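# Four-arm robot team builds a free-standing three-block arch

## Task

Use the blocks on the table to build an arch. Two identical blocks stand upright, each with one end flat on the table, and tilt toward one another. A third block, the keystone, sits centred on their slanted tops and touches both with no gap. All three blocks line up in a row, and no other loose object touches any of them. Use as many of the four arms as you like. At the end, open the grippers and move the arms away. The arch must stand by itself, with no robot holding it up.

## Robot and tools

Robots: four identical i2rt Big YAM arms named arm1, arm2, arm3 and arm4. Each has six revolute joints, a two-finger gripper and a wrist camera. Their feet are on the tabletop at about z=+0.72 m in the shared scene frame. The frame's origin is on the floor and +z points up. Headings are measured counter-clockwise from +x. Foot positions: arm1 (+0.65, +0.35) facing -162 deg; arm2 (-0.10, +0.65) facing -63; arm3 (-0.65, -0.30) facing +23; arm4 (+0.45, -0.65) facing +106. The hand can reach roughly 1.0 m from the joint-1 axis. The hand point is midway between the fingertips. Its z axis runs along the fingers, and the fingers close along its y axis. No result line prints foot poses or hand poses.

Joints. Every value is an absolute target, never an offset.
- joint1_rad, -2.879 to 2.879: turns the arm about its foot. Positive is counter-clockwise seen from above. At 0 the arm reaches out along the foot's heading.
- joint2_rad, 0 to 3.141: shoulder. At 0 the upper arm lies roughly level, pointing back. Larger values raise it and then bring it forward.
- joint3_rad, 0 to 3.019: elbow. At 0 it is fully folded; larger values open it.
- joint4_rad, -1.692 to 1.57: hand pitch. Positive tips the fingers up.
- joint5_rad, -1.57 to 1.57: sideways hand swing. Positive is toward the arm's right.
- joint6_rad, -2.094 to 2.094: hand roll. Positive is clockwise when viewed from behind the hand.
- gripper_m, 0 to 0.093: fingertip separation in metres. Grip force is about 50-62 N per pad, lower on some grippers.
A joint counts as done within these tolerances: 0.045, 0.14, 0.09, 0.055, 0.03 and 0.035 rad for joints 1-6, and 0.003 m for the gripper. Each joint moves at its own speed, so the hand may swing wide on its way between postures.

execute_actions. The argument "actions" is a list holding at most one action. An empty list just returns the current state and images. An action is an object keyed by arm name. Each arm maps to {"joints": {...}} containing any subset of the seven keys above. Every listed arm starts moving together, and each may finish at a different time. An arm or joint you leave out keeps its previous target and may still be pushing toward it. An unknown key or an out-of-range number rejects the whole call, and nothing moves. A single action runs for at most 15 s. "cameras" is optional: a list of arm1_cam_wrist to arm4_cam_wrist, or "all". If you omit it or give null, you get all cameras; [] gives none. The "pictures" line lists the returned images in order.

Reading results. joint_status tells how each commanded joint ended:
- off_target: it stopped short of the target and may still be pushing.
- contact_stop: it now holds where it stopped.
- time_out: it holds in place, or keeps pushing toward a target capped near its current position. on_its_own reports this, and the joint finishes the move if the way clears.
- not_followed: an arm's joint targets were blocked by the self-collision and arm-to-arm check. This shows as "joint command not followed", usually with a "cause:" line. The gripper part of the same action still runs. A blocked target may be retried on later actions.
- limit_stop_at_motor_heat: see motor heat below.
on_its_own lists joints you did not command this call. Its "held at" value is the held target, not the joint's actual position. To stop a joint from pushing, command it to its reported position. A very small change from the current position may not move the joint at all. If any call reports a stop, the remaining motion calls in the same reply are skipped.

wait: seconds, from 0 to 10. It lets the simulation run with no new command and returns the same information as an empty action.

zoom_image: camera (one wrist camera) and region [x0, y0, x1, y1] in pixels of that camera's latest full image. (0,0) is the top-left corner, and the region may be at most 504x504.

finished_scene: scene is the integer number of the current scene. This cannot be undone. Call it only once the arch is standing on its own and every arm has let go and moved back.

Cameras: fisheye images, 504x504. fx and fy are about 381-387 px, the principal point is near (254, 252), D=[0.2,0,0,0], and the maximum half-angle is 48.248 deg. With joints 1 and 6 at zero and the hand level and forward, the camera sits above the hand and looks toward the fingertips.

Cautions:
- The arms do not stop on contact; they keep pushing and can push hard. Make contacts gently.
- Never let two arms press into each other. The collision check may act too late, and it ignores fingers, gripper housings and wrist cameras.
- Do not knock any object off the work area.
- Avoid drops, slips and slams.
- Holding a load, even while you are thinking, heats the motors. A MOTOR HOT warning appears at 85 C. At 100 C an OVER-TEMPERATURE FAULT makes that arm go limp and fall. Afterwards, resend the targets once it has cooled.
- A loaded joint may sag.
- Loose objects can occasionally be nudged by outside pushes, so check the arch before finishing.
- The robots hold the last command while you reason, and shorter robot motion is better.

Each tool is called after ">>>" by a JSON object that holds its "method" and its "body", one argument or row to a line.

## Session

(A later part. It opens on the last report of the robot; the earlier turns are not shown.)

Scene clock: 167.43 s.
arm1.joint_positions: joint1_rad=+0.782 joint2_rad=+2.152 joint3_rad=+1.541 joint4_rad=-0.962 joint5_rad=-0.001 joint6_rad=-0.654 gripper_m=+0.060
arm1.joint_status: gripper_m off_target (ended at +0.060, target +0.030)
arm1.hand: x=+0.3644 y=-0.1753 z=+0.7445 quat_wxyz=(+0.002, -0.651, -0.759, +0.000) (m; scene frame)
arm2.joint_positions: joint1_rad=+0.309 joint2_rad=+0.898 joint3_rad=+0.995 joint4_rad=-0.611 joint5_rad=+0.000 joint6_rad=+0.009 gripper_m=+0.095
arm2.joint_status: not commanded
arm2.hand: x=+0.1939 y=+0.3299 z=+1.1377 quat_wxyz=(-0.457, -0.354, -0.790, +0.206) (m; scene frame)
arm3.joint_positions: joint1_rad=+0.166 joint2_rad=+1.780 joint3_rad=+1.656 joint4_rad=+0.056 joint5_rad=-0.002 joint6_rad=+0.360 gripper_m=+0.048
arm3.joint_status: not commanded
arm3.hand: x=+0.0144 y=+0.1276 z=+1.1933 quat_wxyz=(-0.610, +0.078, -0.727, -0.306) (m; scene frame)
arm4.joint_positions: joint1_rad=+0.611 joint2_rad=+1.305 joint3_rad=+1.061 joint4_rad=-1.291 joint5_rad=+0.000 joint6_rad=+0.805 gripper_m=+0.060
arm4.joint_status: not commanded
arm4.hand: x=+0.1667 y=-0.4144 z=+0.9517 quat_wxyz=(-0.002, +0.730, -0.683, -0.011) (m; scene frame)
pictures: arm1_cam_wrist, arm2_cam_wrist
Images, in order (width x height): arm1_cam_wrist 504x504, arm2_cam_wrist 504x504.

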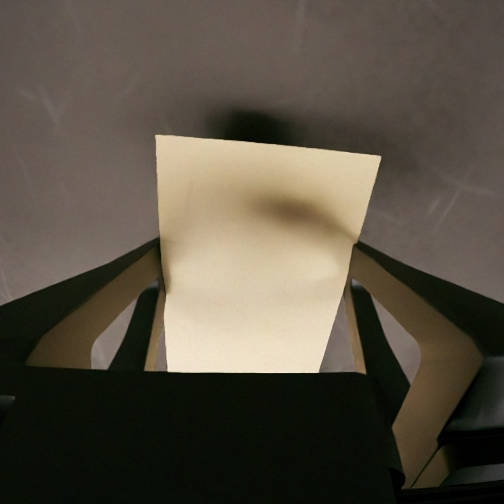

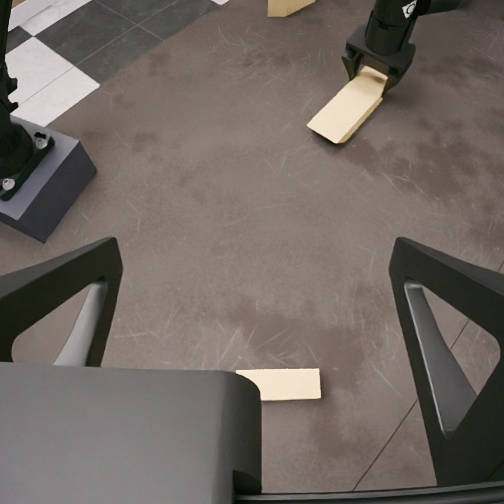

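>>> {"method": "execute_actions", "body": {
  "actions": [
    {"arm1":{"joints":{"gripper_m":0.093}}}
  ],
  "cameras": []
}}

>>> {"method": "execute_actions", "body": {
  "actions": [
    {"arm1":{"joints":{"joint1_rad":0.715,"joint6_rad":-0.72,"joint2_rad":2.07,"joint3_rad":1.39,"joint4_rad":-0.89}}}
  ],
  "cameras": []
}}

>>> {"method": "execute_actions", "body": {
  "actions": [
    {"arm1":{"joints":{"gripper_m":0.03}}}
  ],
  "cameras": ["arm2_cam_wrist"]
}}

Scene clock: 178.57 s.
arm1.joint_positions: joint1_rad=+0.782 joint2_rad=+2.152 joint3_rad=+1.541 joint4_rad=-0.962 joint5_rad=-0.001 joint6_rad=-0.654 gripper_m=+0.093
arm1.joint_status: all done
arm1.hand: x=+0.3644 y=-0.1753 z=+0.7445 quat_wxyz=(+0.002, -0.651, -0.759, +0.000) (m; scene frame)
arm2.joint_positions: joint1_rad=+0.309 joint2_rad=+0.898 joint3_rad=+0.995 joint4_rad=-0.611 joint5_rad=+0.000 joint6_rad=+0.009 gripper_m=+0.095
arm2.joint_status: not commanded
arm2.hand: x=+0.1939 y=+0.3299 z=+1.1377 quat_wxyz=(-0.457, -0.354, -0.790, +0.206) (m; scene frame)
arm3.joint_positions: joint1_rad=+0.166 joint2_rad=+1.780 joint3_rad=+1.656 joint4_rad=+0.056 joint5_rad=-0.002 joint6_rad=+0.360 gripper_m=+0.048
arm3.joint_status: not commanded
arm3.hand: x=+0.0144 y=+0.1276 z=+1.1933 quat_wxyz=(-0.610, +0.078, -0.727, -0.306) (m; scene frame)
arm4.joint_positions: joint1_rad=+0.611 joint2_rad=+1.305 joint3_rad=+1.061 joint4_rad=-1.291 joint5_rad=+0.000 joint6_rad=+0.805 gripper_m=+0.060
arm4.joint_status: not commanded
arm4.hand: x=+0.1667 y=-0.4144 z=+0.9517 quat_wxyz=(-0.002, +0.730, -0.683, -0.011) (m; scene frame)
pictures: none
No camera images: the call's "cameras" was empty. Leave "cameras" out to get every camera's image.

Scene clock: 179.53 s.
arm1.joint_positions: joint1_rad=+0.710 joint2_rad=+2.075 joint3_rad=+1.396 joint4_rad=-0.903 joint5_rad=-0.001 joint6_rad=-0.712 gripper_m=+0.093
arm1.joint_status: all done
arm1.hand: x=+0.3493 y=-0.1198 z=+0.7437 quat_wxyz=(+0.002, -0.656, -0.755, -0.005) (m; scene frame)
arm2.joint_positions: joint1_rad=+0.309 joint2_rad=+0.898 joint3_rad=+0.995 joint4_rad=-0.611 joint5_rad=+0.000 joint6_rad=+0.009 gripper_m=+0.095
arm2.joint_status: not commanded
arm2.hand: x=+0.1939 y=+0.3299 z=+1.1377 quat_wxyz=(-0.457, -0.354, -0.790, +0.206) (m; scene frame)
arm3.joint_positions: joint1_rad=+0.166 joint2_rad=+1.780 joint3_rad=+1.656 joint4_rad=+0.056 joint5_rad=-0.002 joint6_rad=+0.360 gripper_m=+0.048
arm3.joint_status: not commanded
arm3.hand: x=+0.0144 y=+0.1276 z=+1.1933 quat_wxyz=(-0.610, +0.078, -0.727, -0.306) (m; scene frame)
arm4.joint_positions: joint1_rad=+0.611 joint2_rad=+1.305 joint3_rad=+1.061 joint4_rad=-1.291 joint5_rad=+0.000 joint6_rad=+0.805 gripper_m=+0.060
arm4.joint_status: not commanded
arm4.hand: x=+0.1667 y=-0.4144 z=+0.9517 quat_wxyz=(-0.002, +0.730, -0.683, -0.011) (m; scene frame)
pictures: none
No camera images: the call's "cameras" was empty. Leave "cameras" out to get every camera's image.

Scene clock: 180.17 s.
arm1.joint_positions: joint1_rad=+0.711 joint2_rad=+2.075 joint3_rad=+1.395 joint4_rad=-0.902 joint5_rad=-0.002 joint6_rad=-0.713 gripper_m=+0.059
arm1.joint_status: gripper_m off_target (ended at +0.059, target +0.030)
arm1.hand: x=+0.3497 y=-0.1200 z=+0.7434 quat_wxyz=(+0.002, -0.655, -0.756, -0.004) (m; scene frame)
arm2.joint_positions: joint1_rad=+0.309 joint2_rad=+0.898 joint3_rad=+0.995 joint4_rad=-0.611 joint5_rad=+0.000 joint6_rad=+0.009 gripper_m=+0.095
arm2.joint_status: not commanded
arm2.hand: x=+0.1939 y=+0.3299 z=+1.1377 quat_wxyz=(-0.457, -0.354, -0.790, +0.206) (m; scene frame)
arm3.joint_positions: joint1_rad=+0.166 joint2_rad=+1.780 joint3_rad=+1.656 joint4_rad=+0.056 joint5_rad=-0.002 joint6_rad=+0.360 gripper_m=+0.048
arm3.joint_status: not commanded
arm3.hand: x=+0.0144 y=+0.1276 z=+1.1933 quat_wxyz=(-0.610, +0.078, -0.727, -0.306) (m; scene frame)
arm4.joint_positions: joint1_rad=+0.611 joint2_rad=+1.305 joint3_rad=+1.061 joint4_rad=-1.291 joint5_rad=+0.000 joint6_rad=+0.805 gripper_m=+0.060
arm4.joint_status: not commanded
arm4.hand: x=+0.1667 y=-0.4144 z=+0.9517 quat_wxyz=(-0.002, +0.730, -0.683, -0.011) (m; scene frame)
pictures: arm2_cam_wrist
Images, in order (width x height): arm2_cam_wrist 504x504.

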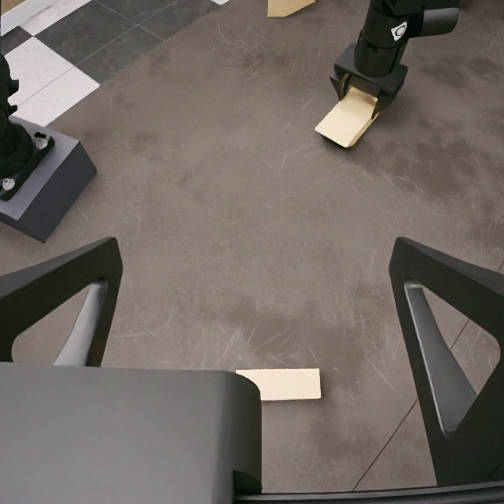

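>>> {"method": "execute_actions", "body": {
  "actions": [
    {"arm1":{"joints":{"joint2_rad":1.6,"joint3_rad":1.6,"joint4_rad":-1.55}},"arm4":{"joints":{"joint4_rad":-0.1,"joint6_rad":0,"joint1_rad":0.29}},"arm3":{"joints":{"joint1_rad":0.155,"joint2_rad":2.02,"joint3_rad":1.14,"joint4_rad":0.93,"joint6_rad":0.349}},"arm2":{"joints":{"joint1_rad":0.9,"joint2_rad":1.5,"joint3_rad":0.6,"joint4_rad":0.9,"joint5_rad":1.5}}}
  ],
  "cameras": []
}}

>>> {"method": "execute_actions", "body": {
  "actions": [
    {"arm4":{"joints":{"joint2_rad":1.81,"joint3_rad":1.0,"joint4_rad":0.52}}}
  ]
}}

Scene clock: 190.70 s.
arm1.joint_positions: joint1_rad=+0.711 joint2_rad=+1.613 joint3_rad=+1.585 joint4_rad=-1.539 joint5_rad=-0.002 joint6_rad=-0.713 gripper_m=+0.059
arm1.joint_status: all done
arm1.hand: x=+0.3890 y=-0.0612 z=+1.0495 quat_wxyz=(+0.001, -0.655, -0.756, +0.003) (m; scene frame)
arm2.joint_positions: joint1_rad=+0.894 joint2_rad=+1.501 joint3_rad=+0.582 joint4_rad=+0.885 joint5_rad=+1.496 joint6_rad=+0.006 gripper_m=+0.095
arm2.joint_status: all done
arm2.hand: x=+0.2289 y=+0.3897 z=+0.9581 quat_wxyz=(-0.442, -0.533, -0.464, +0.552) (m; scene frame)
arm3.joint_positions: joint1_rad=+0.158 joint2_rad=+2.064 joint3_rad=+1.129 joint4_rad=+0.882 joint5_rad=+0.003 joint6_rad=+0.361 gripper_m=+0.048
arm3.joint_status: all done
arm3.hand: x=-0.0307 y=+0.0903 z=+0.8821 quat_wxyz=(-0.617, +0.073, -0.722, -0.305) (m; scene frame)
arm4.joint_positions: joint1_rad=+0.281 joint2_rad=+1.308 joint3_rad=+1.061 joint4_rad=-0.141 joint5_rad=+0.002 joint6_rad=+0.010 gripper_m=+0.060
arm4.joint_status: all done
arm4.hand: x=+0.1437 y=-0.1469 z=+1.1018 quat_wxyz=(-0.274, +0.724, -0.412, -0.480) (m; scene frame)
pictures: none
No camera images: the call's "cameras" was empty. Leave "cameras" out to get every camera's image.

Scene clock: 192.00 s.
arm1.joint_positions: joint1_rad=+0.711 joint2_rad=+1.613 joint3_rad=+1.585 joint4_rad=-1.539 joint5_rad=-0.002 joint6_rad=-0.713 gripper_m=+0.059
arm1.joint_status: not commanded
arm1.hand: x=+0.3890 y=-0.0612 z=+1.0495 quat_wxyz=(+0.001, -0.655, -0.756, +0.003) (m; scene frame)
arm2.joint_positions: joint1_rad=+0.894 joint2_rad=+1.501 joint3_rad=+0.582 joint4_rad=+0.885 joint5_rad=+1.496 joint6_rad=+0.006 gripper_m=+0.095
arm2.joint_status: not commanded
arm2.hand: x=+0.2289 y=+0.3897 z=+0.9581 quat_wxyz=(-0.442, -0.533, -0.464, +0.552) (m; scene frame)
arm3.joint_positions: joint1_rad=+0.158 joint2_rad=+2.064 joint3_rad=+1.129 joint4_rad=+0.882 joint5_rad=+0.003 joint6_rad=+0.361 gripper_m=+0.048
arm3.joint_status: not commanded
arm3.hand: x=-0.0307 y=+0.0903 z=+0.8821 quat_wxyz=(-0.617, +0.073, -0.722, -0.305) (m; scene frame)
arm4.joint_positions: joint1_rad=+0.282 joint2_rad=+1.839 joint3_rad=+0.969 joint4_rad=+0.480 joint5_rad=+0.000 joint6_rad=+0.007 gripper_m=+0.060
arm4.joint_status: all done
arm4.hand: x=+0.1079 y=-0.0846 z=+0.8660 quat_wxyz=(-0.274, +0.726, -0.410, -0.480) (m; scene frame)
pictures: arm1_cam_wrist, arm2_cam_wrist, arm3_cam_wrist, arm4_cam_wrist
Images, in order (width x height): arm1_cam_wrist 504x504, arm2_cam_wrist 504x504, arm3_cam_wrist 504x504, arm4_cam_wrist 504x504.

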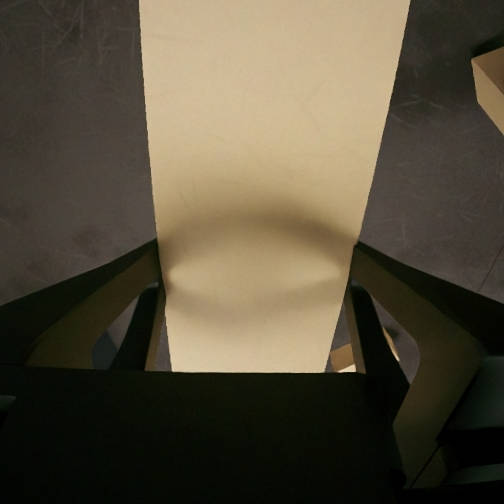

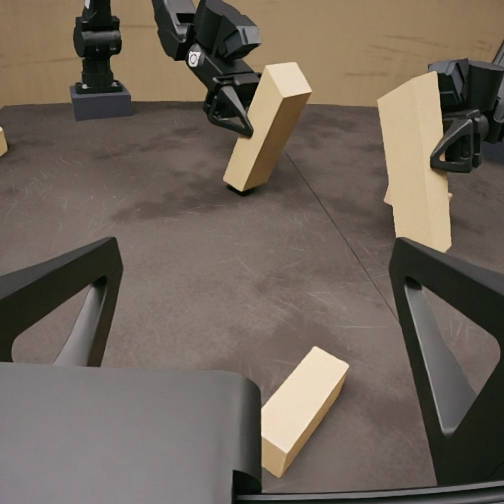

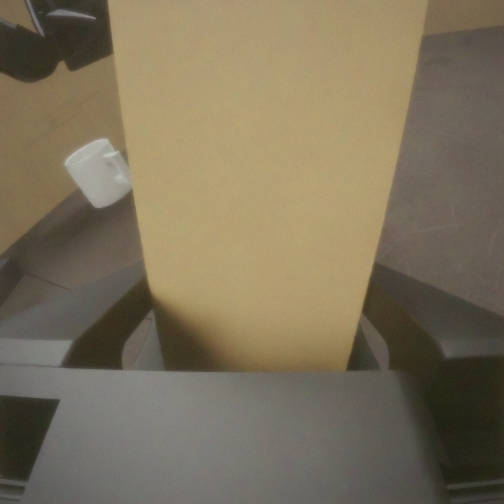

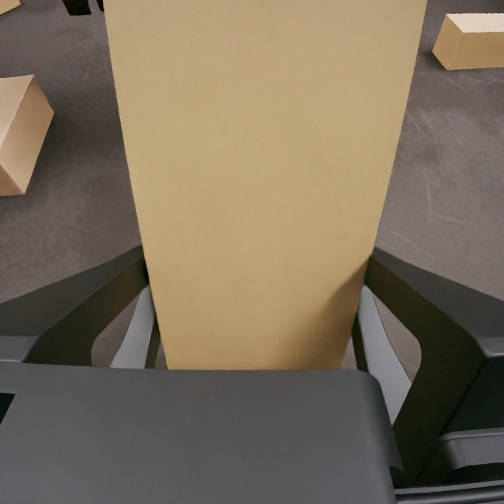

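>>> {"method": "execute_actions", "body": {
  "actions": [
    {"arm4":{"joints":{"joint1_rad":0.295,"joint2_rad":1.88,"joint3_rad":1.02,"joint4_rad":0.58}},"arm3":{"joints":{"joint2_rad":2.11,"joint3_rad":1.19,"joint4_rad":1.01,"joint6_rad":0.34}},"arm1":{"joints":{"joint1_rad":0.25,"joint6_rad":-1.59,"joint2_rad":2.0,"joint3_rad":2.25,"joint4_rad":-1.69}}}
  ],
  "cameras": ["arm2_cam_wrist"]
}}

Scene clock: 199.00 s.
arm1.joint_positions: joint1_rad=+0.251 joint2_rad=+2.012 joint3_rad=+2.191 joint4_rad=-1.679 joint5_rad=+0.003 joint6_rad=-1.582 gripper_m=+0.059
arm1.joint_status: all done
arm1.hand: x=+0.1053 y=+0.0223 z=+1.0681 quat_wxyz=(+0.021, -0.488, -0.872, +0.031) (m; scene frame)
arm2.joint_positions: joint1_rad=+0.894 joint2_rad=+1.501 joint3_rad=+0.582 joint4_rad=+0.885 joint5_rad=+1.496 joint6_rad=+0.006 gripper_m=+0.095
arm2.joint_status: not commanded
arm2.hand: x=+0.2289 y=+0.3897 z=+0.9581 quat_wxyz=(-0.442, -0.533, -0.464, +0.552) (m; scene frame)
arm3.joint_positions: joint1_rad=+0.158 joint2_rad=+2.119 joint3_rad=+1.129 joint4_rad=+0.963 joint5_rad=+0.003 joint6_rad=+0.352 gripper_m=+0.048
arm3.joint_status: all done
arm3.hand: x=-0.0314 y=+0.0899 z=+0.8629 quat_wxyz=(-0.627, +0.075, -0.713, -0.306) (m; scene frame)
arm4.joint_positions: joint1_rad=+0.285 joint2_rad=+1.889 joint3_rad=+0.970 joint4_rad=+0.546 joint5_rad=-0.001 joint6_rad=+0.005 gripper_m=+0.060
arm4.joint_status: all done
arm4.hand: x=+0.1042 y=-0.0822 z=+0.8490 quat_wxyz=(-0.277, +0.723, -0.406, -0.486) (m; scene frame)
pictures: arm2_cam_wrist
Images, in order (width x height): arm2_cam_wrist 504x504.

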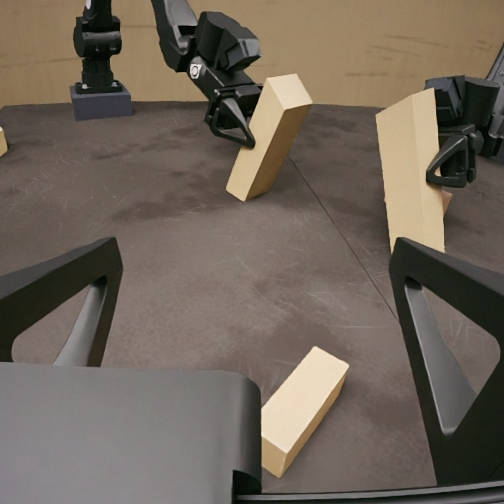

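>>> {"method": "execute_actions", "body": {
  "actions": [
    {"arm4":{"joints":{"joint2_rad":1.93,"joint3_rad":1.05,"joint4_rad":0.62}},"arm3":{"joints":{"joint2_rad":2.19,"joint3_rad":1.27,"joint4_rad":1.04}},"arm1":{"joints":{"joint2_rad":2.15,"joint3_rad":2.36}},"arm2":{"joints":{"joint1_rad":0.75,"joint2_rad":1.75,"joint3_rad":0.75,"joint4_rad":1.0,"joint5_rad":1.57,"joint6_rad":0}}}
  ],
  "cameras": ["arm2_cam_wrist"]
}}

Scene clock: 210.67 s.
arm1.joint_positions: joint1_rad=+0.251 joint2_rad=+2.163 joint3_rad=+2.304 joint4_rad=-1.684 joint5_rad=+0.003 joint6_rad=-1.583 gripper_m=+0.059
arm1.joint_status: all done
arm1.hand: x=+0.0739 y=+0.0036 z=+1.0162 quat_wxyz=(+0.010, -0.488, -0.873, +0.012) (m; scene frame)
arm2.joint_positions: joint1_rad=+0.748 joint2_rad=+1.758 joint3_rad=+0.727 joint4_rad=+0.987 joint5_rad=+1.558 joint6_rad=+0.006 gripper_m=+0.095
arm2.joint_status: all done
joint sent to its limit — the command would take arm2.joint5_rad past its upper limit, so that joint was sent only as far as its limit.
arm2.hand: x=+0.2324 y=+0.3254 z=+0.9107 quat_wxyz=(-0.381, -0.575, -0.408, +0.598) (m; scene frame)
arm3.joint_positions: joint1_rad=+0.158 joint2_rad=+2.195 joint3_rad=+1.208 joint4_rad=+0.993 joint5_rad=+0.003 joint6_rad=+0.352 gripper_m=+0.048
arm3.joint_status: all done
arm3.hand: x=-0.0127 y=+0.1016 z=+0.8509 quat_wxyz=(-0.637, +0.074, -0.702, -0.311) (m; scene frame)
arm4.joint_positions: joint1_rad=+0.285 joint2_rad=+1.924 joint3_rad=+1.000 joint4_rad=+0.586 joint5_rad=-0.001 joint6_rad=+0.005 gripper_m=+0.060
arm4.joint_status: all done
arm4.hand: x=+0.0974 y=-0.0710 z=+0.8494 quat_wxyz=(-0.284, +0.714, -0.401, -0.499) (m; scene frame)
pictures: arm2_cam_wrist
Images, in order (width x height): arm2_cam_wrist 504x504.

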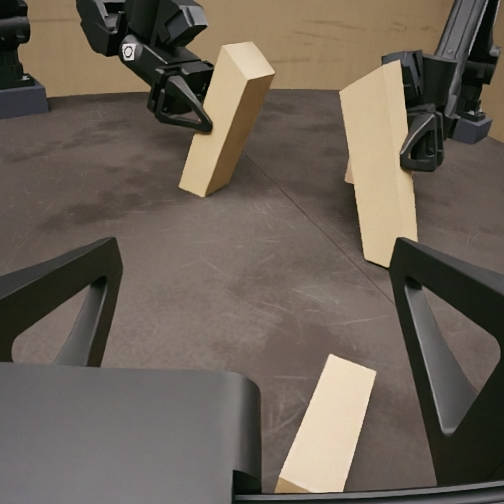

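>>> {"method": "execute_actions", "body": {
  "actions": [
    {"arm4":{"joints":{"joint4_rad":0.59}},"arm3":{"joints":{"joint2_rad":2.24,"joint4_rad":1.08}},"arm1":{"joints":{"joint1_rad":0.215,"joint6_rad":-1.63,"joint2_rad":2.26,"joint3_rad":2.42}}}
  ],
  "cameras": ["arm2_cam_wrist","arm1_cam_wrist"]
}}

Scene clock: 225.10 s.
arm1.joint_positions: joint1_rad=+0.220 joint2_rad=+2.266 joint3_rad=+2.364 joint4_rad=-1.685 joint5_rad=+0.003 joint6_rad=-1.622 gripper_m=+0.059
arm1.joint_status: all done
arm1.hand: x=+0.0473 y=+0.0131 z=+0.9702 quat_wxyz=(-0.001, -0.484, -0.875, -0.007) (m; scene frame)
arm2.joint_positions: joint1_rad=+0.748 joint2_rad=+1.758 joint3_rad=+0.727 joint4_rad=+0.987 joint5_rad=+1.558 joint6_rad=+0.006 gripper_m=+0.095
arm2.joint_status: not commanded
arm2.hand: x=+0.2324 y=+0.3254 z=+0.9107 quat_wxyz=(-0.381, -0.575, -0.408, +0.598) (m; scene frame)
arm3.joint_positions: joint1_rad=+0.158 joint2_rad=+2.224 joint3_rad=+1.210 joint4_rad=+1.047 joint5_rad=+0.003 joint6_rad=+0.351 gripper_m=+0.048
arm3.joint_status: all done
arm3.hand: x=-0.0136 y=+0.1010 z=+0.8443 quat_wxyz=(-0.646, +0.073, -0.692, -0.315) (m; scene frame)
arm4.joint_positions: joint1_rad=+0.285 joint2_rad=+1.924 joint3_rad=+1.000 joint4_rad=+0.586 joint5_rad=-0.001 joint6_rad=+0.005 gripper_m=+0.060
arm4.joint_status: all done
arm4.hand: x=+0.0974 y=-0.0710 z=+0.8494 quat_wxyz=(-0.284, +0.714, -0.401, -0.499) (m; scene frame)
pictures: arm1_cam_wrist, arm2_cam_wrist
Images, in order (width x height): arm1_cam_wrist 504x504, arm2_cam_wrist 504x504.

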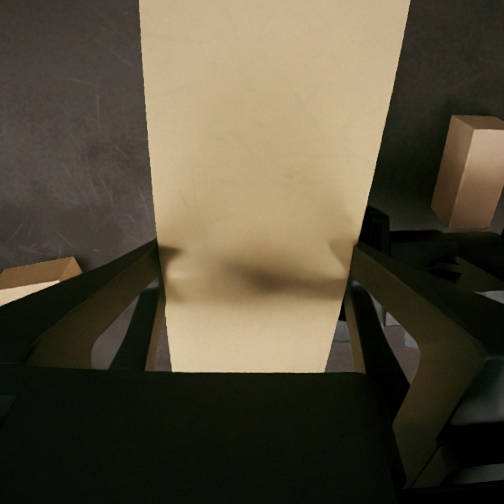

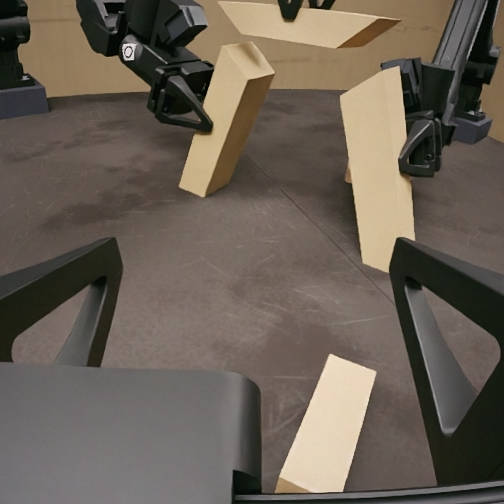

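>>> {"method": "execute_actions", "body": {
  "actions": [
    {"arm3":{"joints":{"joint4_rad":1.03}},"arm1":{"joints":{"joint2_rad":2.31,"joint4_rad":-1.63}}}
  ],
  "cameras": ["arm2_cam_wrist"]
}}

Scene clock: 231.70 s.
arm1.joint_positions: joint1_rad=+0.220 joint2_rad=+2.304 joint3_rad=+2.364 joint4_rad=-1.643 joint5_rad=+0.003 joint6_rad=-1.622 gripper_m=+0.059
arm1.joint_status: all done
arm1.hand: x=+0.0374 y=+0.0077 z=+0.9446 quat_wxyz=(+0.000, -0.484, -0.875, -0.006) (m; scene frame)
arm2.joint_positions: joint1_rad=+0.748 joint2_rad=+1.758 joint3_rad=+0.727 joint4_rad=+0.987 joint5_rad=+1.558 joint6_rad=+0.006 gripper_m=+0.095
arm2.joint_status: not commanded
arm2.hand: x=+0.2324 y=+0.3254 z=+0.9107 quat_wxyz=(-0.381, -0.575, -0.408, +0.598) (m; scene frame)
arm3.joint_positions: joint1_rad=+0.158 joint2_rad=+2.224 joint3_rad=+1.214 joint4_rad=+1.039 joint5_rad=+0.003 joint6_rad=+0.351 gripper_m=+0.048
arm3.joint_status: all done
arm3.hand: x=-0.0127 y=+0.1016 z=+0.8439 quat_wxyz=(-0.644, +0.073, -0.693, -0.314) (m; scene frame)
arm4.joint_positions: joint1_rad=+0.285 joint2_rad=+1.924 joint3_rad=+1.000 joint4_rad=+0.586 joint5_rad=-0.001 joint6_rad=+0.005 gripper_m=+0.060
arm4.joint_status: not commanded
arm4.hand: x=+0.0974 y=-0.0710 z=+0.8494 quat_wxyz=(-0.284, +0.714, -0.401, -0.499) (m; scene frame)
pictures: arm2_cam_wrist
Images, in order (width x height): arm2_cam_wrist 504x504.

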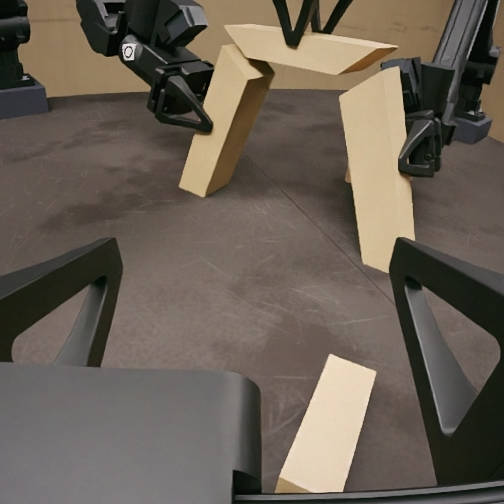

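>>> {"method": "execute_actions", "body": {
  "actions": [
    {"arm1":{"joints":{"joint1_rad":0.2,"joint3_rad":2.335,"joint4_rad":-1.6}}}
  ],
  "cameras": ["arm2_cam_wrist"]
}}

>>> {"method": "zoom_image", "body": {
  "camera": "arm2_cam_wrist",
  "region": [170,0,450,280]
}}

Scene clock: 245.20 s.
arm1.joint_positions: joint1_rad=+0.209 joint2_rad=+2.304 joint3_rad=+2.334 joint4_rad=-1.612 joint5_rad=+0.002 joint6_rad=-1.622 gripper_m=+0.059
arm1.joint_status: all done
arm1.hand: x=+0.0331 y=+0.0139 z=+0.9332 quat_wxyz=(+0.000, -0.489, -0.872, -0.005) (m; scene frame)
arm2.joint_positions: joint1_rad=+0.748 joint2_rad=+1.758 joint3_rad=+0.727 joint4_rad=+0.987 joint5_rad=+1.558 joint6_rad=+0.006 gripper_m=+0.095
arm2.joint_status: not commanded
arm2.hand: x=+0.2324 y=+0.3254 z=+0.9107 quat_wxyz=(-0.381, -0.575, -0.408, +0.598) (m; scene frame)
arm3.joint_positions: joint1_rad=+0.158 joint2_rad=+2.224 joint3_rad=+1.214 joint4_rad=+1.039 joint5_rad=+0.003 joint6_rad=+0.351 gripper_m=+0.048
arm3.joint_status: not commanded
arm3.hand: x=-0.0127 y=+0.1016 z=+0.8439 quat_wxyz=(-0.644, +0.073, -0.693, -0.314) (m; scene frame)
arm4.joint_positions: joint1_rad=+0.285 joint2_rad=+1.924 joint3_rad=+1.000 joint4_rad=+0.586 joint5_rad=-0.001 joint6_rad=+0.005 gripper_m=+0.060
arm4.joint_status: not commanded
arm4.hand: x=+0.0974 y=-0.0710 z=+0.8494 quat_wxyz=(-0.284, +0.714, -0.401, -0.499) (m; scene frame)
pictures: arm2_cam_wrist
Images, in order (width x height): arm2_cam_wrist 504x504.

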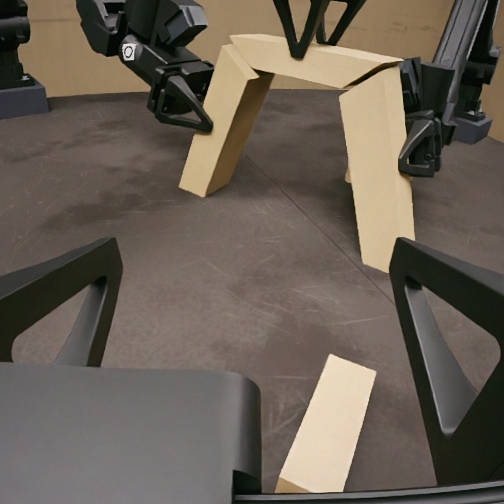

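Region (170, 0, 450, 280) of arm2_cam_wrist's 504x504 image, scaled by 1.800, with more detail than that image has.

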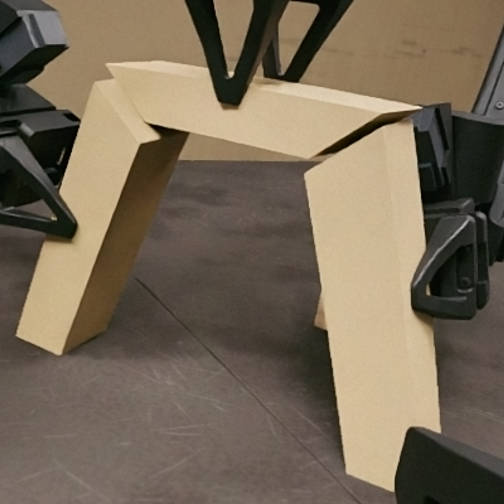

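>>> {"method": "execute_actions", "body": {
  "actions": [
    {"arm1":{"joints":{"joint2_rad":2.25,"joint3_rad":2.24,"joint4_rad":-1.545,"joint6_rad":-1.645}}}
  ],
  "cameras": ["arm2_cam_wrist"]
}}

>>> {"method": "zoom_image", "body": {
  "camera": "arm2_cam_wrist",
  "region": [170,0,450,280]
}}

Scene clock: 256.03 s.
arm1.joint_positions: joint1_rad=+0.207 joint2_rad=+2.264 joint3_rad=+2.255 joint4_rad=-1.556 joint5_rad=+0.002 joint6_rad=-1.637 gripper_m=+0.059
arm1.joint_status: all done
arm1.hand: x=+0.0371 y=+0.0176 z=+0.9302 quat_wxyz=(+0.005, -0.483, -0.876, +0.002) (m; scene frame)
arm2.joint_positions: joint1_rad=+0.748 joint2_rad=+1.758 joint3_rad=+0.727 joint4_rad=+0.987 joint5_rad=+1.558 joint6_rad=+0.006 gripper_m=+0.095
arm2.joint_status: not commanded
arm2.hand: x=+0.2324 y=+0.3254 z=+0.9107 quat_wxyz=(-0.381, -0.575, -0.408, +0.598) (m; scene frame)
arm3.joint_positions: joint1_rad=+0.158 joint2_rad=+2.224 joint3_rad=+1.214 joint4_rad=+1.038 joint5_rad=+0.002 joint6_rad=+0.349 gripper_m=+0.048
arm3.joint_status: not commanded
arm3.hand: x=-0.0126 y=+0.1019 z=+0.8441 quat_wxyz=(-0.645, +0.075, -0.693, -0.314) (m; scene frame)
arm4.joint_positions: joint1_rad=+0.285 joint2_rad=+1.924 joint3_rad=+1.000 joint4_rad=+0.586 joint5_rad=-0.001 joint6_rad=+0.004 gripper_m=+0.060
arm4.joint_status: not commanded
arm4.hand: x=+0.0972 y=-0.0712 z=+0.8494 quat_wxyz=(-0.284, +0.715, -0.400, -0.498) (m; scene frame)
pictures: arm2_cam_wrist
Images, in order (width x height): arm2_cam_wrist 504x504.

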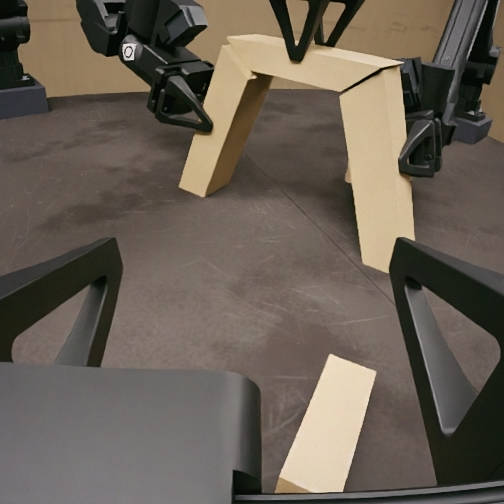

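Region (170, 0, 450, 280) of arm2_cam_wrist's 504x504 image, scaled by 1.800, with more detail than that image has.

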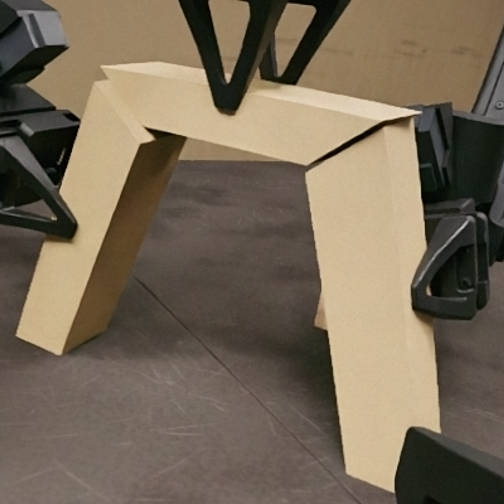

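>>> {"method": "execute_actions", "body": {
  "actions": [
    {"arm4":{"joints":{"joint1_rad":0.31}}}
  ],
  "cameras": []
}}

>>> {"method": "execute_actions", "body": {
  "actions": [
    {"arm1":{"joints":{"joint2_rad":2.264,"joint3_rad":2.255,"gripper_m":0.093}}}
  ],
  "cameras": ["arm2_cam_wrist"]
}}

>>> {"method": "zoom_image", "body": {
  "camera": "arm2_cam_wrist",
  "region": [170,0,450,280]
}}

Scene clock: 262.73 s.
arm1.joint_positions: joint1_rad=+0.207 joint2_rad=+2.264 joint3_rad=+2.255 joint4_rad=-1.556 joint5_rad=+0.002 joint6_rad=-1.637 gripper_m=+0.059
arm1.joint_status: not commanded
arm1.hand: x=+0.0371 y=+0.0176 z=+0.9302 quat_wxyz=(+0.005, -0.483, -0.876, +0.002) (m; scene frame)
arm2.joint_positions: joint1_rad=+0.748 joint2_rad=+1.758 joint3_rad=+0.727 joint4_rad=+0.987 joint5_rad=+1.558 joint6_rad=+0.006 gripper_m=+0.095
arm2.joint_status: not commanded
arm2.hand: x=+0.2324 y=+0.3254 z=+0.9107 quat_wxyz=(-0.381, -0.575, -0.408, +0.598) (m; scene frame)
arm3.joint_positions: joint1_rad=+0.158 joint2_rad=+2.224 joint3_rad=+1.214 joint4_rad=+1.038 joint5_rad=+0.002 joint6_rad=+0.349 gripper_m=+0.048
arm3.joint_status: not commanded
arm3.hand: x=-0.0126 y=+0.1019 z=+0.8441 quat_wxyz=(-0.645, +0.075, -0.693, -0.314) (m; scene frame)
arm4.joint_positions: joint1_rad=+0.287 joint2_rad=+1.924 joint3_rad=+1.000 joint4_rad=+0.586 joint5_rad=+0.004 joint6_rad=+0.003 gripper_m=+0.060
arm4.joint_status: all done
arm4.hand: x=+0.0966 y=-0.0715 z=+0.8494 quat_wxyz=(-0.285, +0.715, -0.400, -0.498) (m; scene frame)
pictures: none
No camera images: the call's "cameras" was empty. Leave "cameras" out to get every camera's image.

Scene clock: 263.37 s.
arm1.joint_positions: joint1_rad=+0.207 joint2_rad=+2.264 joint3_rad=+2.255 joint4_rad=-1.556 joint5_rad=+0.002 joint6_rad=-1.638 gripper_m=+0.093
arm1.joint_status: all done
arm1.hand: x=+0.0371 y=+0.0176 z=+0.9302 quat_wxyz=(+0.005, -0.483, -0.876, +0.002) (m; scene frame)
arm2.joint_positions: joint1_rad=+0.748 joint2_rad=+1.758 joint3_rad=+0.727 joint4_rad=+0.987 joint5_rad=+1.558 joint6_rad=+0.006 gripper_m=+0.095
arm2.joint_status: not commanded
arm2.hand: x=+0.2324 y=+0.3254 z=+0.9107 quat_wxyz=(-0.381, -0.575, -0.408, +0.598) (m; scene frame)
arm3.joint_positions: joint1_rad=+0.158 joint2_rad=+2.224 joint3_rad=+1.214 joint4_rad=+1.038 joint5_rad=+0.002 joint6_rad=+0.347 gripper_m=+0.048
arm3.joint_status: not commanded
arm3.hand: x=-0.0126 y=+0.1019 z=+0.8441 quat_wxyz=(-0.645, +0.075, -0.693, -0.314) (m; scene frame)
arm4.joint_positions: joint1_rad=+0.288 joint2_rad=+1.924 joint3_rad=+1.000 joint4_rad=+0.586 joint5_rad=+0.004 joint6_rad=-0.001 gripper_m=+0.060
arm4.joint_status: not commanded
arm4.hand: x=+0.0962 y=-0.0718 z=+0.8494 quat_wxyz=(-0.286, +0.715, -0.399, -0.497) (m; scene frame)
pictures: arm2_cam_wrist
Images, in order (width x height): arm2_cam_wrist 504x504.

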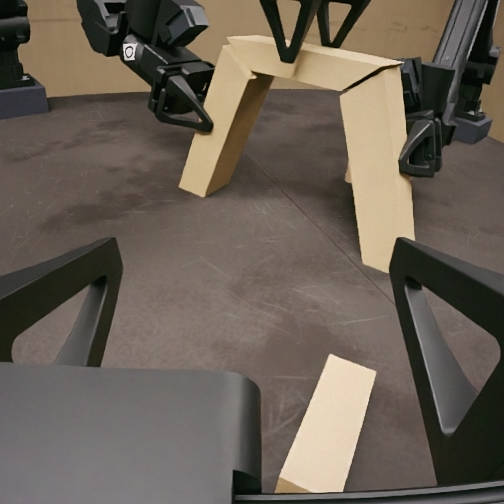

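Region (170, 0, 450, 280) of arm2_cam_wrist's 504x504 image, scaled by 1.800, with more detail than that image has.

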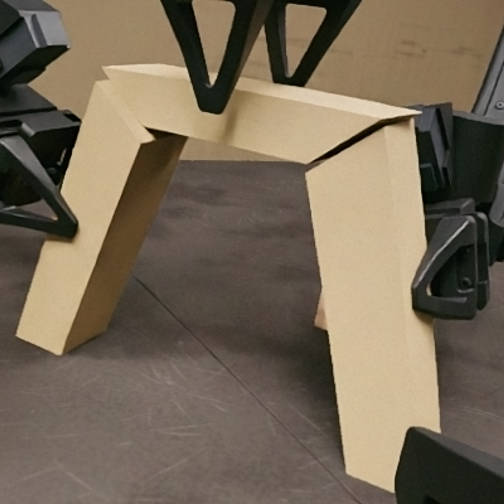

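>>> {"method": "execute_actions", "body": {
  "actions": [
    {"arm1":{"joints":{"gripper_m":0.03}},"arm4":{"joints":{"joint1_rad":0.288}}}
  ],
  "cameras": []
}}

>>> {"method": "execute_actions", "body": {
  "actions": [
    {"arm1":{"joints":{"joint6_rad":-1.7,"joint4_rad":-1.585}}}
  ],
  "cameras": []
}}

>>> {"method": "execute_actions", "body": {
  "actions": [
    {"arm1":{"joints":{"gripper_m":0.093}}}
  ],
  "cameras": []
}}

>>> {"method": "execute_actions", "body": {
  "actions": [
    {"arm1":{"joints":{"joint2_rad":2.0}},"arm3":{"joints":{"joint2_rad":2.224,"joint3_rad":1.214,"joint4_rad":1.038,"gripper_m":0.093}},"arm4":{"joints":{"joint2_rad":1.924,"joint3_rad":1.0,"joint4_rad":0.586,"gripper_m":0.093}}}
  ],
  "cameras": ["arm2_cam_wrist","arm1_cam_wrist"]
}}

>>> {"method": "zoom_image", "body": {
  "camera": "arm2_cam_wrist",
  "region": [170,0,450,280]
}}

Scene clock: 274.53 s.
arm1.joint_positions: joint1_rad=+0.207 joint2_rad=+2.264 joint3_rad=+2.255 joint4_rad=-1.555 joint5_rad=+0.002 joint6_rad=-1.639 gripper_m=+0.059
arm1.joint_status: gripper_m off_target (ended at +0.059, target +0.030)
arm1.hand: x=+0.0369 y=+0.0175 z=+0.9302 quat_wxyz=(+0.005, -0.482, -0.876, +0.002) (m; scene frame)
arm2.joint_positions: joint1_rad=+0.748 joint2_rad=+1.758 joint3_rad=+0.727 joint4_rad=+0.987 joint5_rad=+1.558 joint6_rad=+0.006 gripper_m=+0.095
arm2.joint_status: not commanded
arm2.hand: x=+0.2324 y=+0.3254 z=+0.9107 quat_wxyz=(-0.381, -0.575, -0.408, +0.598) (m; scene frame)
arm3.joint_positions: joint1_rad=+0.158 joint2_rad=+2.224 joint3_rad=+1.215 joint4_rad=+1.038 joint5_rad=+0.001 joint6_rad=+0.347 gripper_m=+0.048
arm3.joint_status: not commanded
arm3.hand: x=-0.0125 y=+0.1021 z=+0.8443 quat_wxyz=(-0.645, +0.075, -0.693, -0.314) (m; scene frame)
arm4.joint_positions: joint1_rad=+0.288 joint2_rad=+1.924 joint3_rad=+1.000 joint4_rad=+0.586 joint5_rad=+0.004 joint6_rad=-0.001 gripper_m=+0.060
arm4.joint_status: all done
arm4.hand: x=+0.0961 y=-0.0719 z=+0.8490 quat_wxyz=(-0.286, +0.716, -0.399, -0.497) (m; scene frame)
pictures: none
No camera images: the call's "cameras" was empty. Leave "cameras" out to get every camera's image.

Scene clock: 275.37 s.
arm1.joint_positions: joint1_rad=+0.207 joint2_rad=+2.264 joint3_rad=+2.255 joint4_rad=-1.573 joint5_rad=+0.002 joint6_rad=-1.692 gripper_m=+0.059
arm1.joint_status: all done
arm1.hand: x=+0.0409 y=+0.0197 z=+0.9302 quat_wxyz=(+0.000, -0.459, -0.888, -0.005) (m; scene frame)
arm2.joint_positions: joint1_rad=+0.748 joint2_rad=+1.758 joint3_rad=+0.727 joint4_rad=+0.987 joint5_rad=+1.558 joint6_rad=+0.006 gripper_m=+0.095
arm2.joint_status: not commanded
arm2.hand: x=+0.2324 y=+0.3254 z=+0.9107 quat_wxyz=(-0.381, -0.575, -0.408, +0.598) (m; scene frame)
arm3.joint_positions: joint1_rad=+0.158 joint2_rad=+2.224 joint3_rad=+1.215 joint4_rad=+1.038 joint5_rad=+0.001 joint6_rad=+0.347 gripper_m=+0.048
arm3.joint_status: not commanded
arm3.hand: x=-0.0125 y=+0.1021 z=+0.8443 quat_wxyz=(-0.645, +0.075, -0.693, -0.314) (m; scene frame)
arm4.joint_positions: joint1_rad=+0.288 joint2_rad=+1.924 joint3_rad=+1.000 joint4_rad=+0.586 joint5_rad=+0.004 joint6_rad=-0.001 gripper_m=+0.060
arm4.joint_status: not commanded
arm4.hand: x=+0.0961 y=-0.0719 z=+0.8490 quat_wxyz=(-0.286, +0.716, -0.399, -0.497) (m; scene frame)
pictures: none
No camera images: the call's "cameras" was empty. Leave "cameras" out to get every camera's image.

Scene clock: 276.00 s.
arm1.joint_positions: joint1_rad=+0.207 joint2_rad=+2.264 joint3_rad=+2.255 joint4_rad=-1.573 joint5_rad=+0.002 joint6_rad=-1.693 gripper_m=+0.093
arm1.joint_status: all done
arm1.hand: x=+0.0409 y=+0.0197 z=+0.9302 quat_wxyz=(+0.000, -0.459, -0.889, -0.005) (m; scene frame)
arm2.joint_positions: joint1_rad=+0.748 joint2_rad=+1.758 joint3_rad=+0.727 joint4_rad=+0.987 joint5_rad=+1.558 joint6_rad=+0.006 gripper_m=+0.095
arm2.joint_status: not commanded
arm2.hand: x=+0.2324 y=+0.3254 z=+0.9107 quat_wxyz=(-0.381, -0.575, -0.408, +0.598) (m; scene frame)
arm3.joint_positions: joint1_rad=+0.158 joint2_rad=+2.224 joint3_rad=+1.215 joint4_rad=+1.038 joint5_rad=+0.001 joint6_rad=+0.347 gripper_m=+0.048
arm3.joint_status: not commanded
arm3.hand: x=-0.0125 y=+0.1021 z=+0.8443 quat_wxyz=(-0.645, +0.075, -0.693, -0.314) (m; scene frame)
arm4.joint_positions: joint1_rad=+0.288 joint2_rad=+1.924 joint3_rad=+1.000 joint4_rad=+0.586 joint5_rad=+0.004 joint6_rad=-0.001 gripper_m=+0.060
arm4.joint_status: not commanded
arm4.hand: x=+0.0961 y=-0.0719 z=+0.8490 quat_wxyz=(-0.286, +0.716, -0.399, -0.497) (m; scene frame)
pictures: none
No camera images: the call's "cameras" was empty. Leave "cameras" out to get every camera's image.

Scene clock: 277.43 s.
arm1.joint_positions: joint1_rad=+0.207 joint2_rad=+1.987 joint3_rad=+2.244 joint4_rad=-1.574 joint5_rad=+0.002 joint6_rad=-1.693 gripper_m=+0.093
arm1.joint_status: all done
arm1.hand: x=+0.0651 y=+0.0321 z=+1.1098 quat_wxyz=(+0.074, -0.455, -0.881, +0.104) (m; scene frame)
arm2.joint_positions: joint1_rad=+0.748 joint2_rad=+1.758 joint3_rad=+0.727 joint4_rad=+0.987 joint5_rad=+1.558 joint6_rad=+0.006 gripper_m=+0.095
arm2.joint_status: not commanded
arm2.hand: x=+0.2324 y=+0.3254 z=+0.9107 quat_wxyz=(-0.381, -0.575, -0.408, +0.598) (m; scene frame)
arm3.joint_positions: joint1_rad=+0.158 joint2_rad=+2.224 joint3_rad=+1.215 joint4_rad=+1.038 joint5_rad=+0.001 joint6_rad=+0.347 gripper_m=+0.093
arm3.joint_status: all done
arm3.hand: x=-0.0125 y=+0.1021 z=+0.8443 quat_wxyz=(-0.645, +0.075, -0.693, -0.314) (m; scene frame)
arm4.joint_positions: joint1_rad=+0.288 joint2_rad=+1.923 joint3_rad=+1.000 joint4_rad=+0.586 joint5_rad=+0.004 joint6_rad=-0.001 gripper_m=+0.093
arm4.joint_status: all done
arm4.hand: x=+0.0960 y=-0.0719 z=+0.8498 quat_wxyz=(-0.286, +0.716, -0.398, -0.497) (m; scene frame)
pictures: arm1_cam_wrist, arm2_cam_wrist
Images, in order (width x height): arm1_cam_wrist 504x504, arm2_cam_wrist 504x504.

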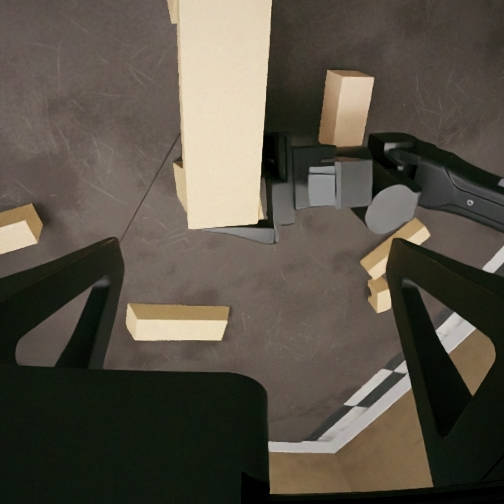

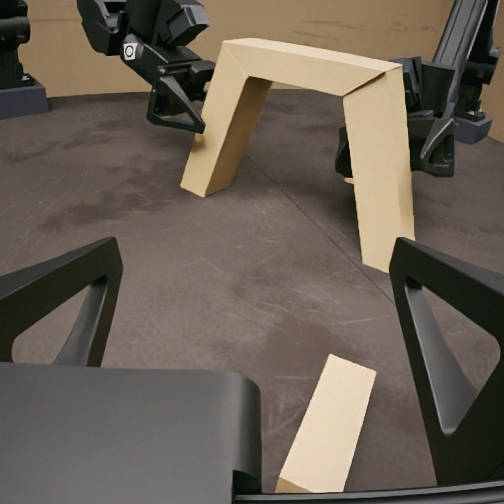

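Region (170, 0, 450, 280) of arm2_cam_wrist's 504x504 image, scaled by 1.800, with more detail than that image has.

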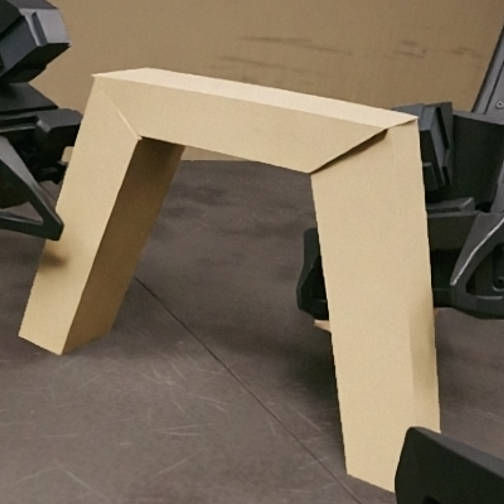

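>>> {"method": "execute_actions", "body": {
  "actions": [
    {"arm3":{"joints":{"joint2_rad":1.96,"joint3_rad":0.95,"joint4_rad":1.0}},"arm4":{"joints":{"joint2_rad":1.65,"joint3_rad":0.77,"joint4_rad":0.53}}}
  ],
  "cameras": ["arm2_cam_wrist"]
}}

>>> {"method": "finished_scene", "body": {
  "scene": 2
}}

Scene clock: 283.70 s.
arm1.joint_positions: joint1_rad=+0.207 joint2_rad=+1.987 joint3_rad=+2.244 joint4_rad=-1.574 joint5_rad=+0.002 joint6_rad=-1.693 gripper_m=+0.093
arm1.joint_status: not commanded
arm1.hand: x=+0.0651 y=+0.0321 z=+1.1098 quat_wxyz=(+0.074, -0.455, -0.881, +0.104) (m; scene frame)
arm2.joint_positions: joint1_rad=+0.748 joint2_rad=+1.758 joint3_rad=+0.727 joint4_rad=+0.987 joint5_rad=+1.558 joint6_rad=+0.006 gripper_m=+0.095
arm2.joint_status: not commanded
arm2.hand: x=+0.2324 y=+0.3254 z=+0.9107 quat_wxyz=(-0.381, -0.575, -0.408, +0.598) (m; scene frame)
arm3.joint_positions: joint1_rad=+0.158 joint2_rad=+1.946 joint3_rad=+0.962 joint4_rad=+1.010 joint5_rad=+0.001 joint6_rad=+0.347 gripper_m=+0.093
arm3.joint_status: all done
arm3.hand: x=-0.0751 y=+0.0629 z=+0.9164 quat_wxyz=(-0.644, +0.075, -0.694, -0.313) (m; scene frame)
arm4.joint_positions: joint1_rad=+0.288 joint2_rad=+1.633 joint3_rad=+0.774 joint4_rad=+0.539 joint5_rad=+0.004 joint6_rad=-0.001 gripper_m=+0.093
arm4.joint_status: all done
arm4.hand: x=+0.1382 y=-0.1421 z=+0.9118 quat_wxyz=(-0.289, +0.711, -0.396, -0.503) (m; scene frame)
pictures: arm2_cam_wrist
Images, in order (width x height): arm2_cam_wrist 504x504.

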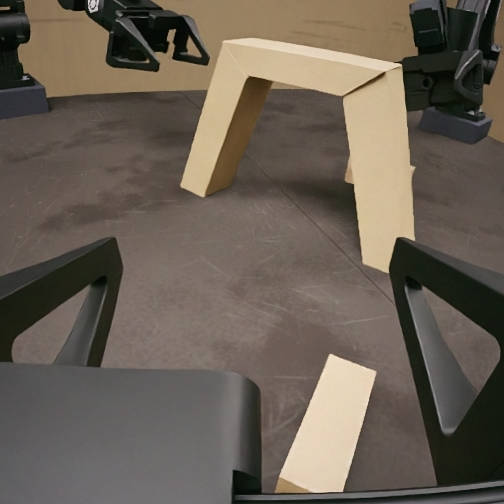

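The scene is finished: the task was done.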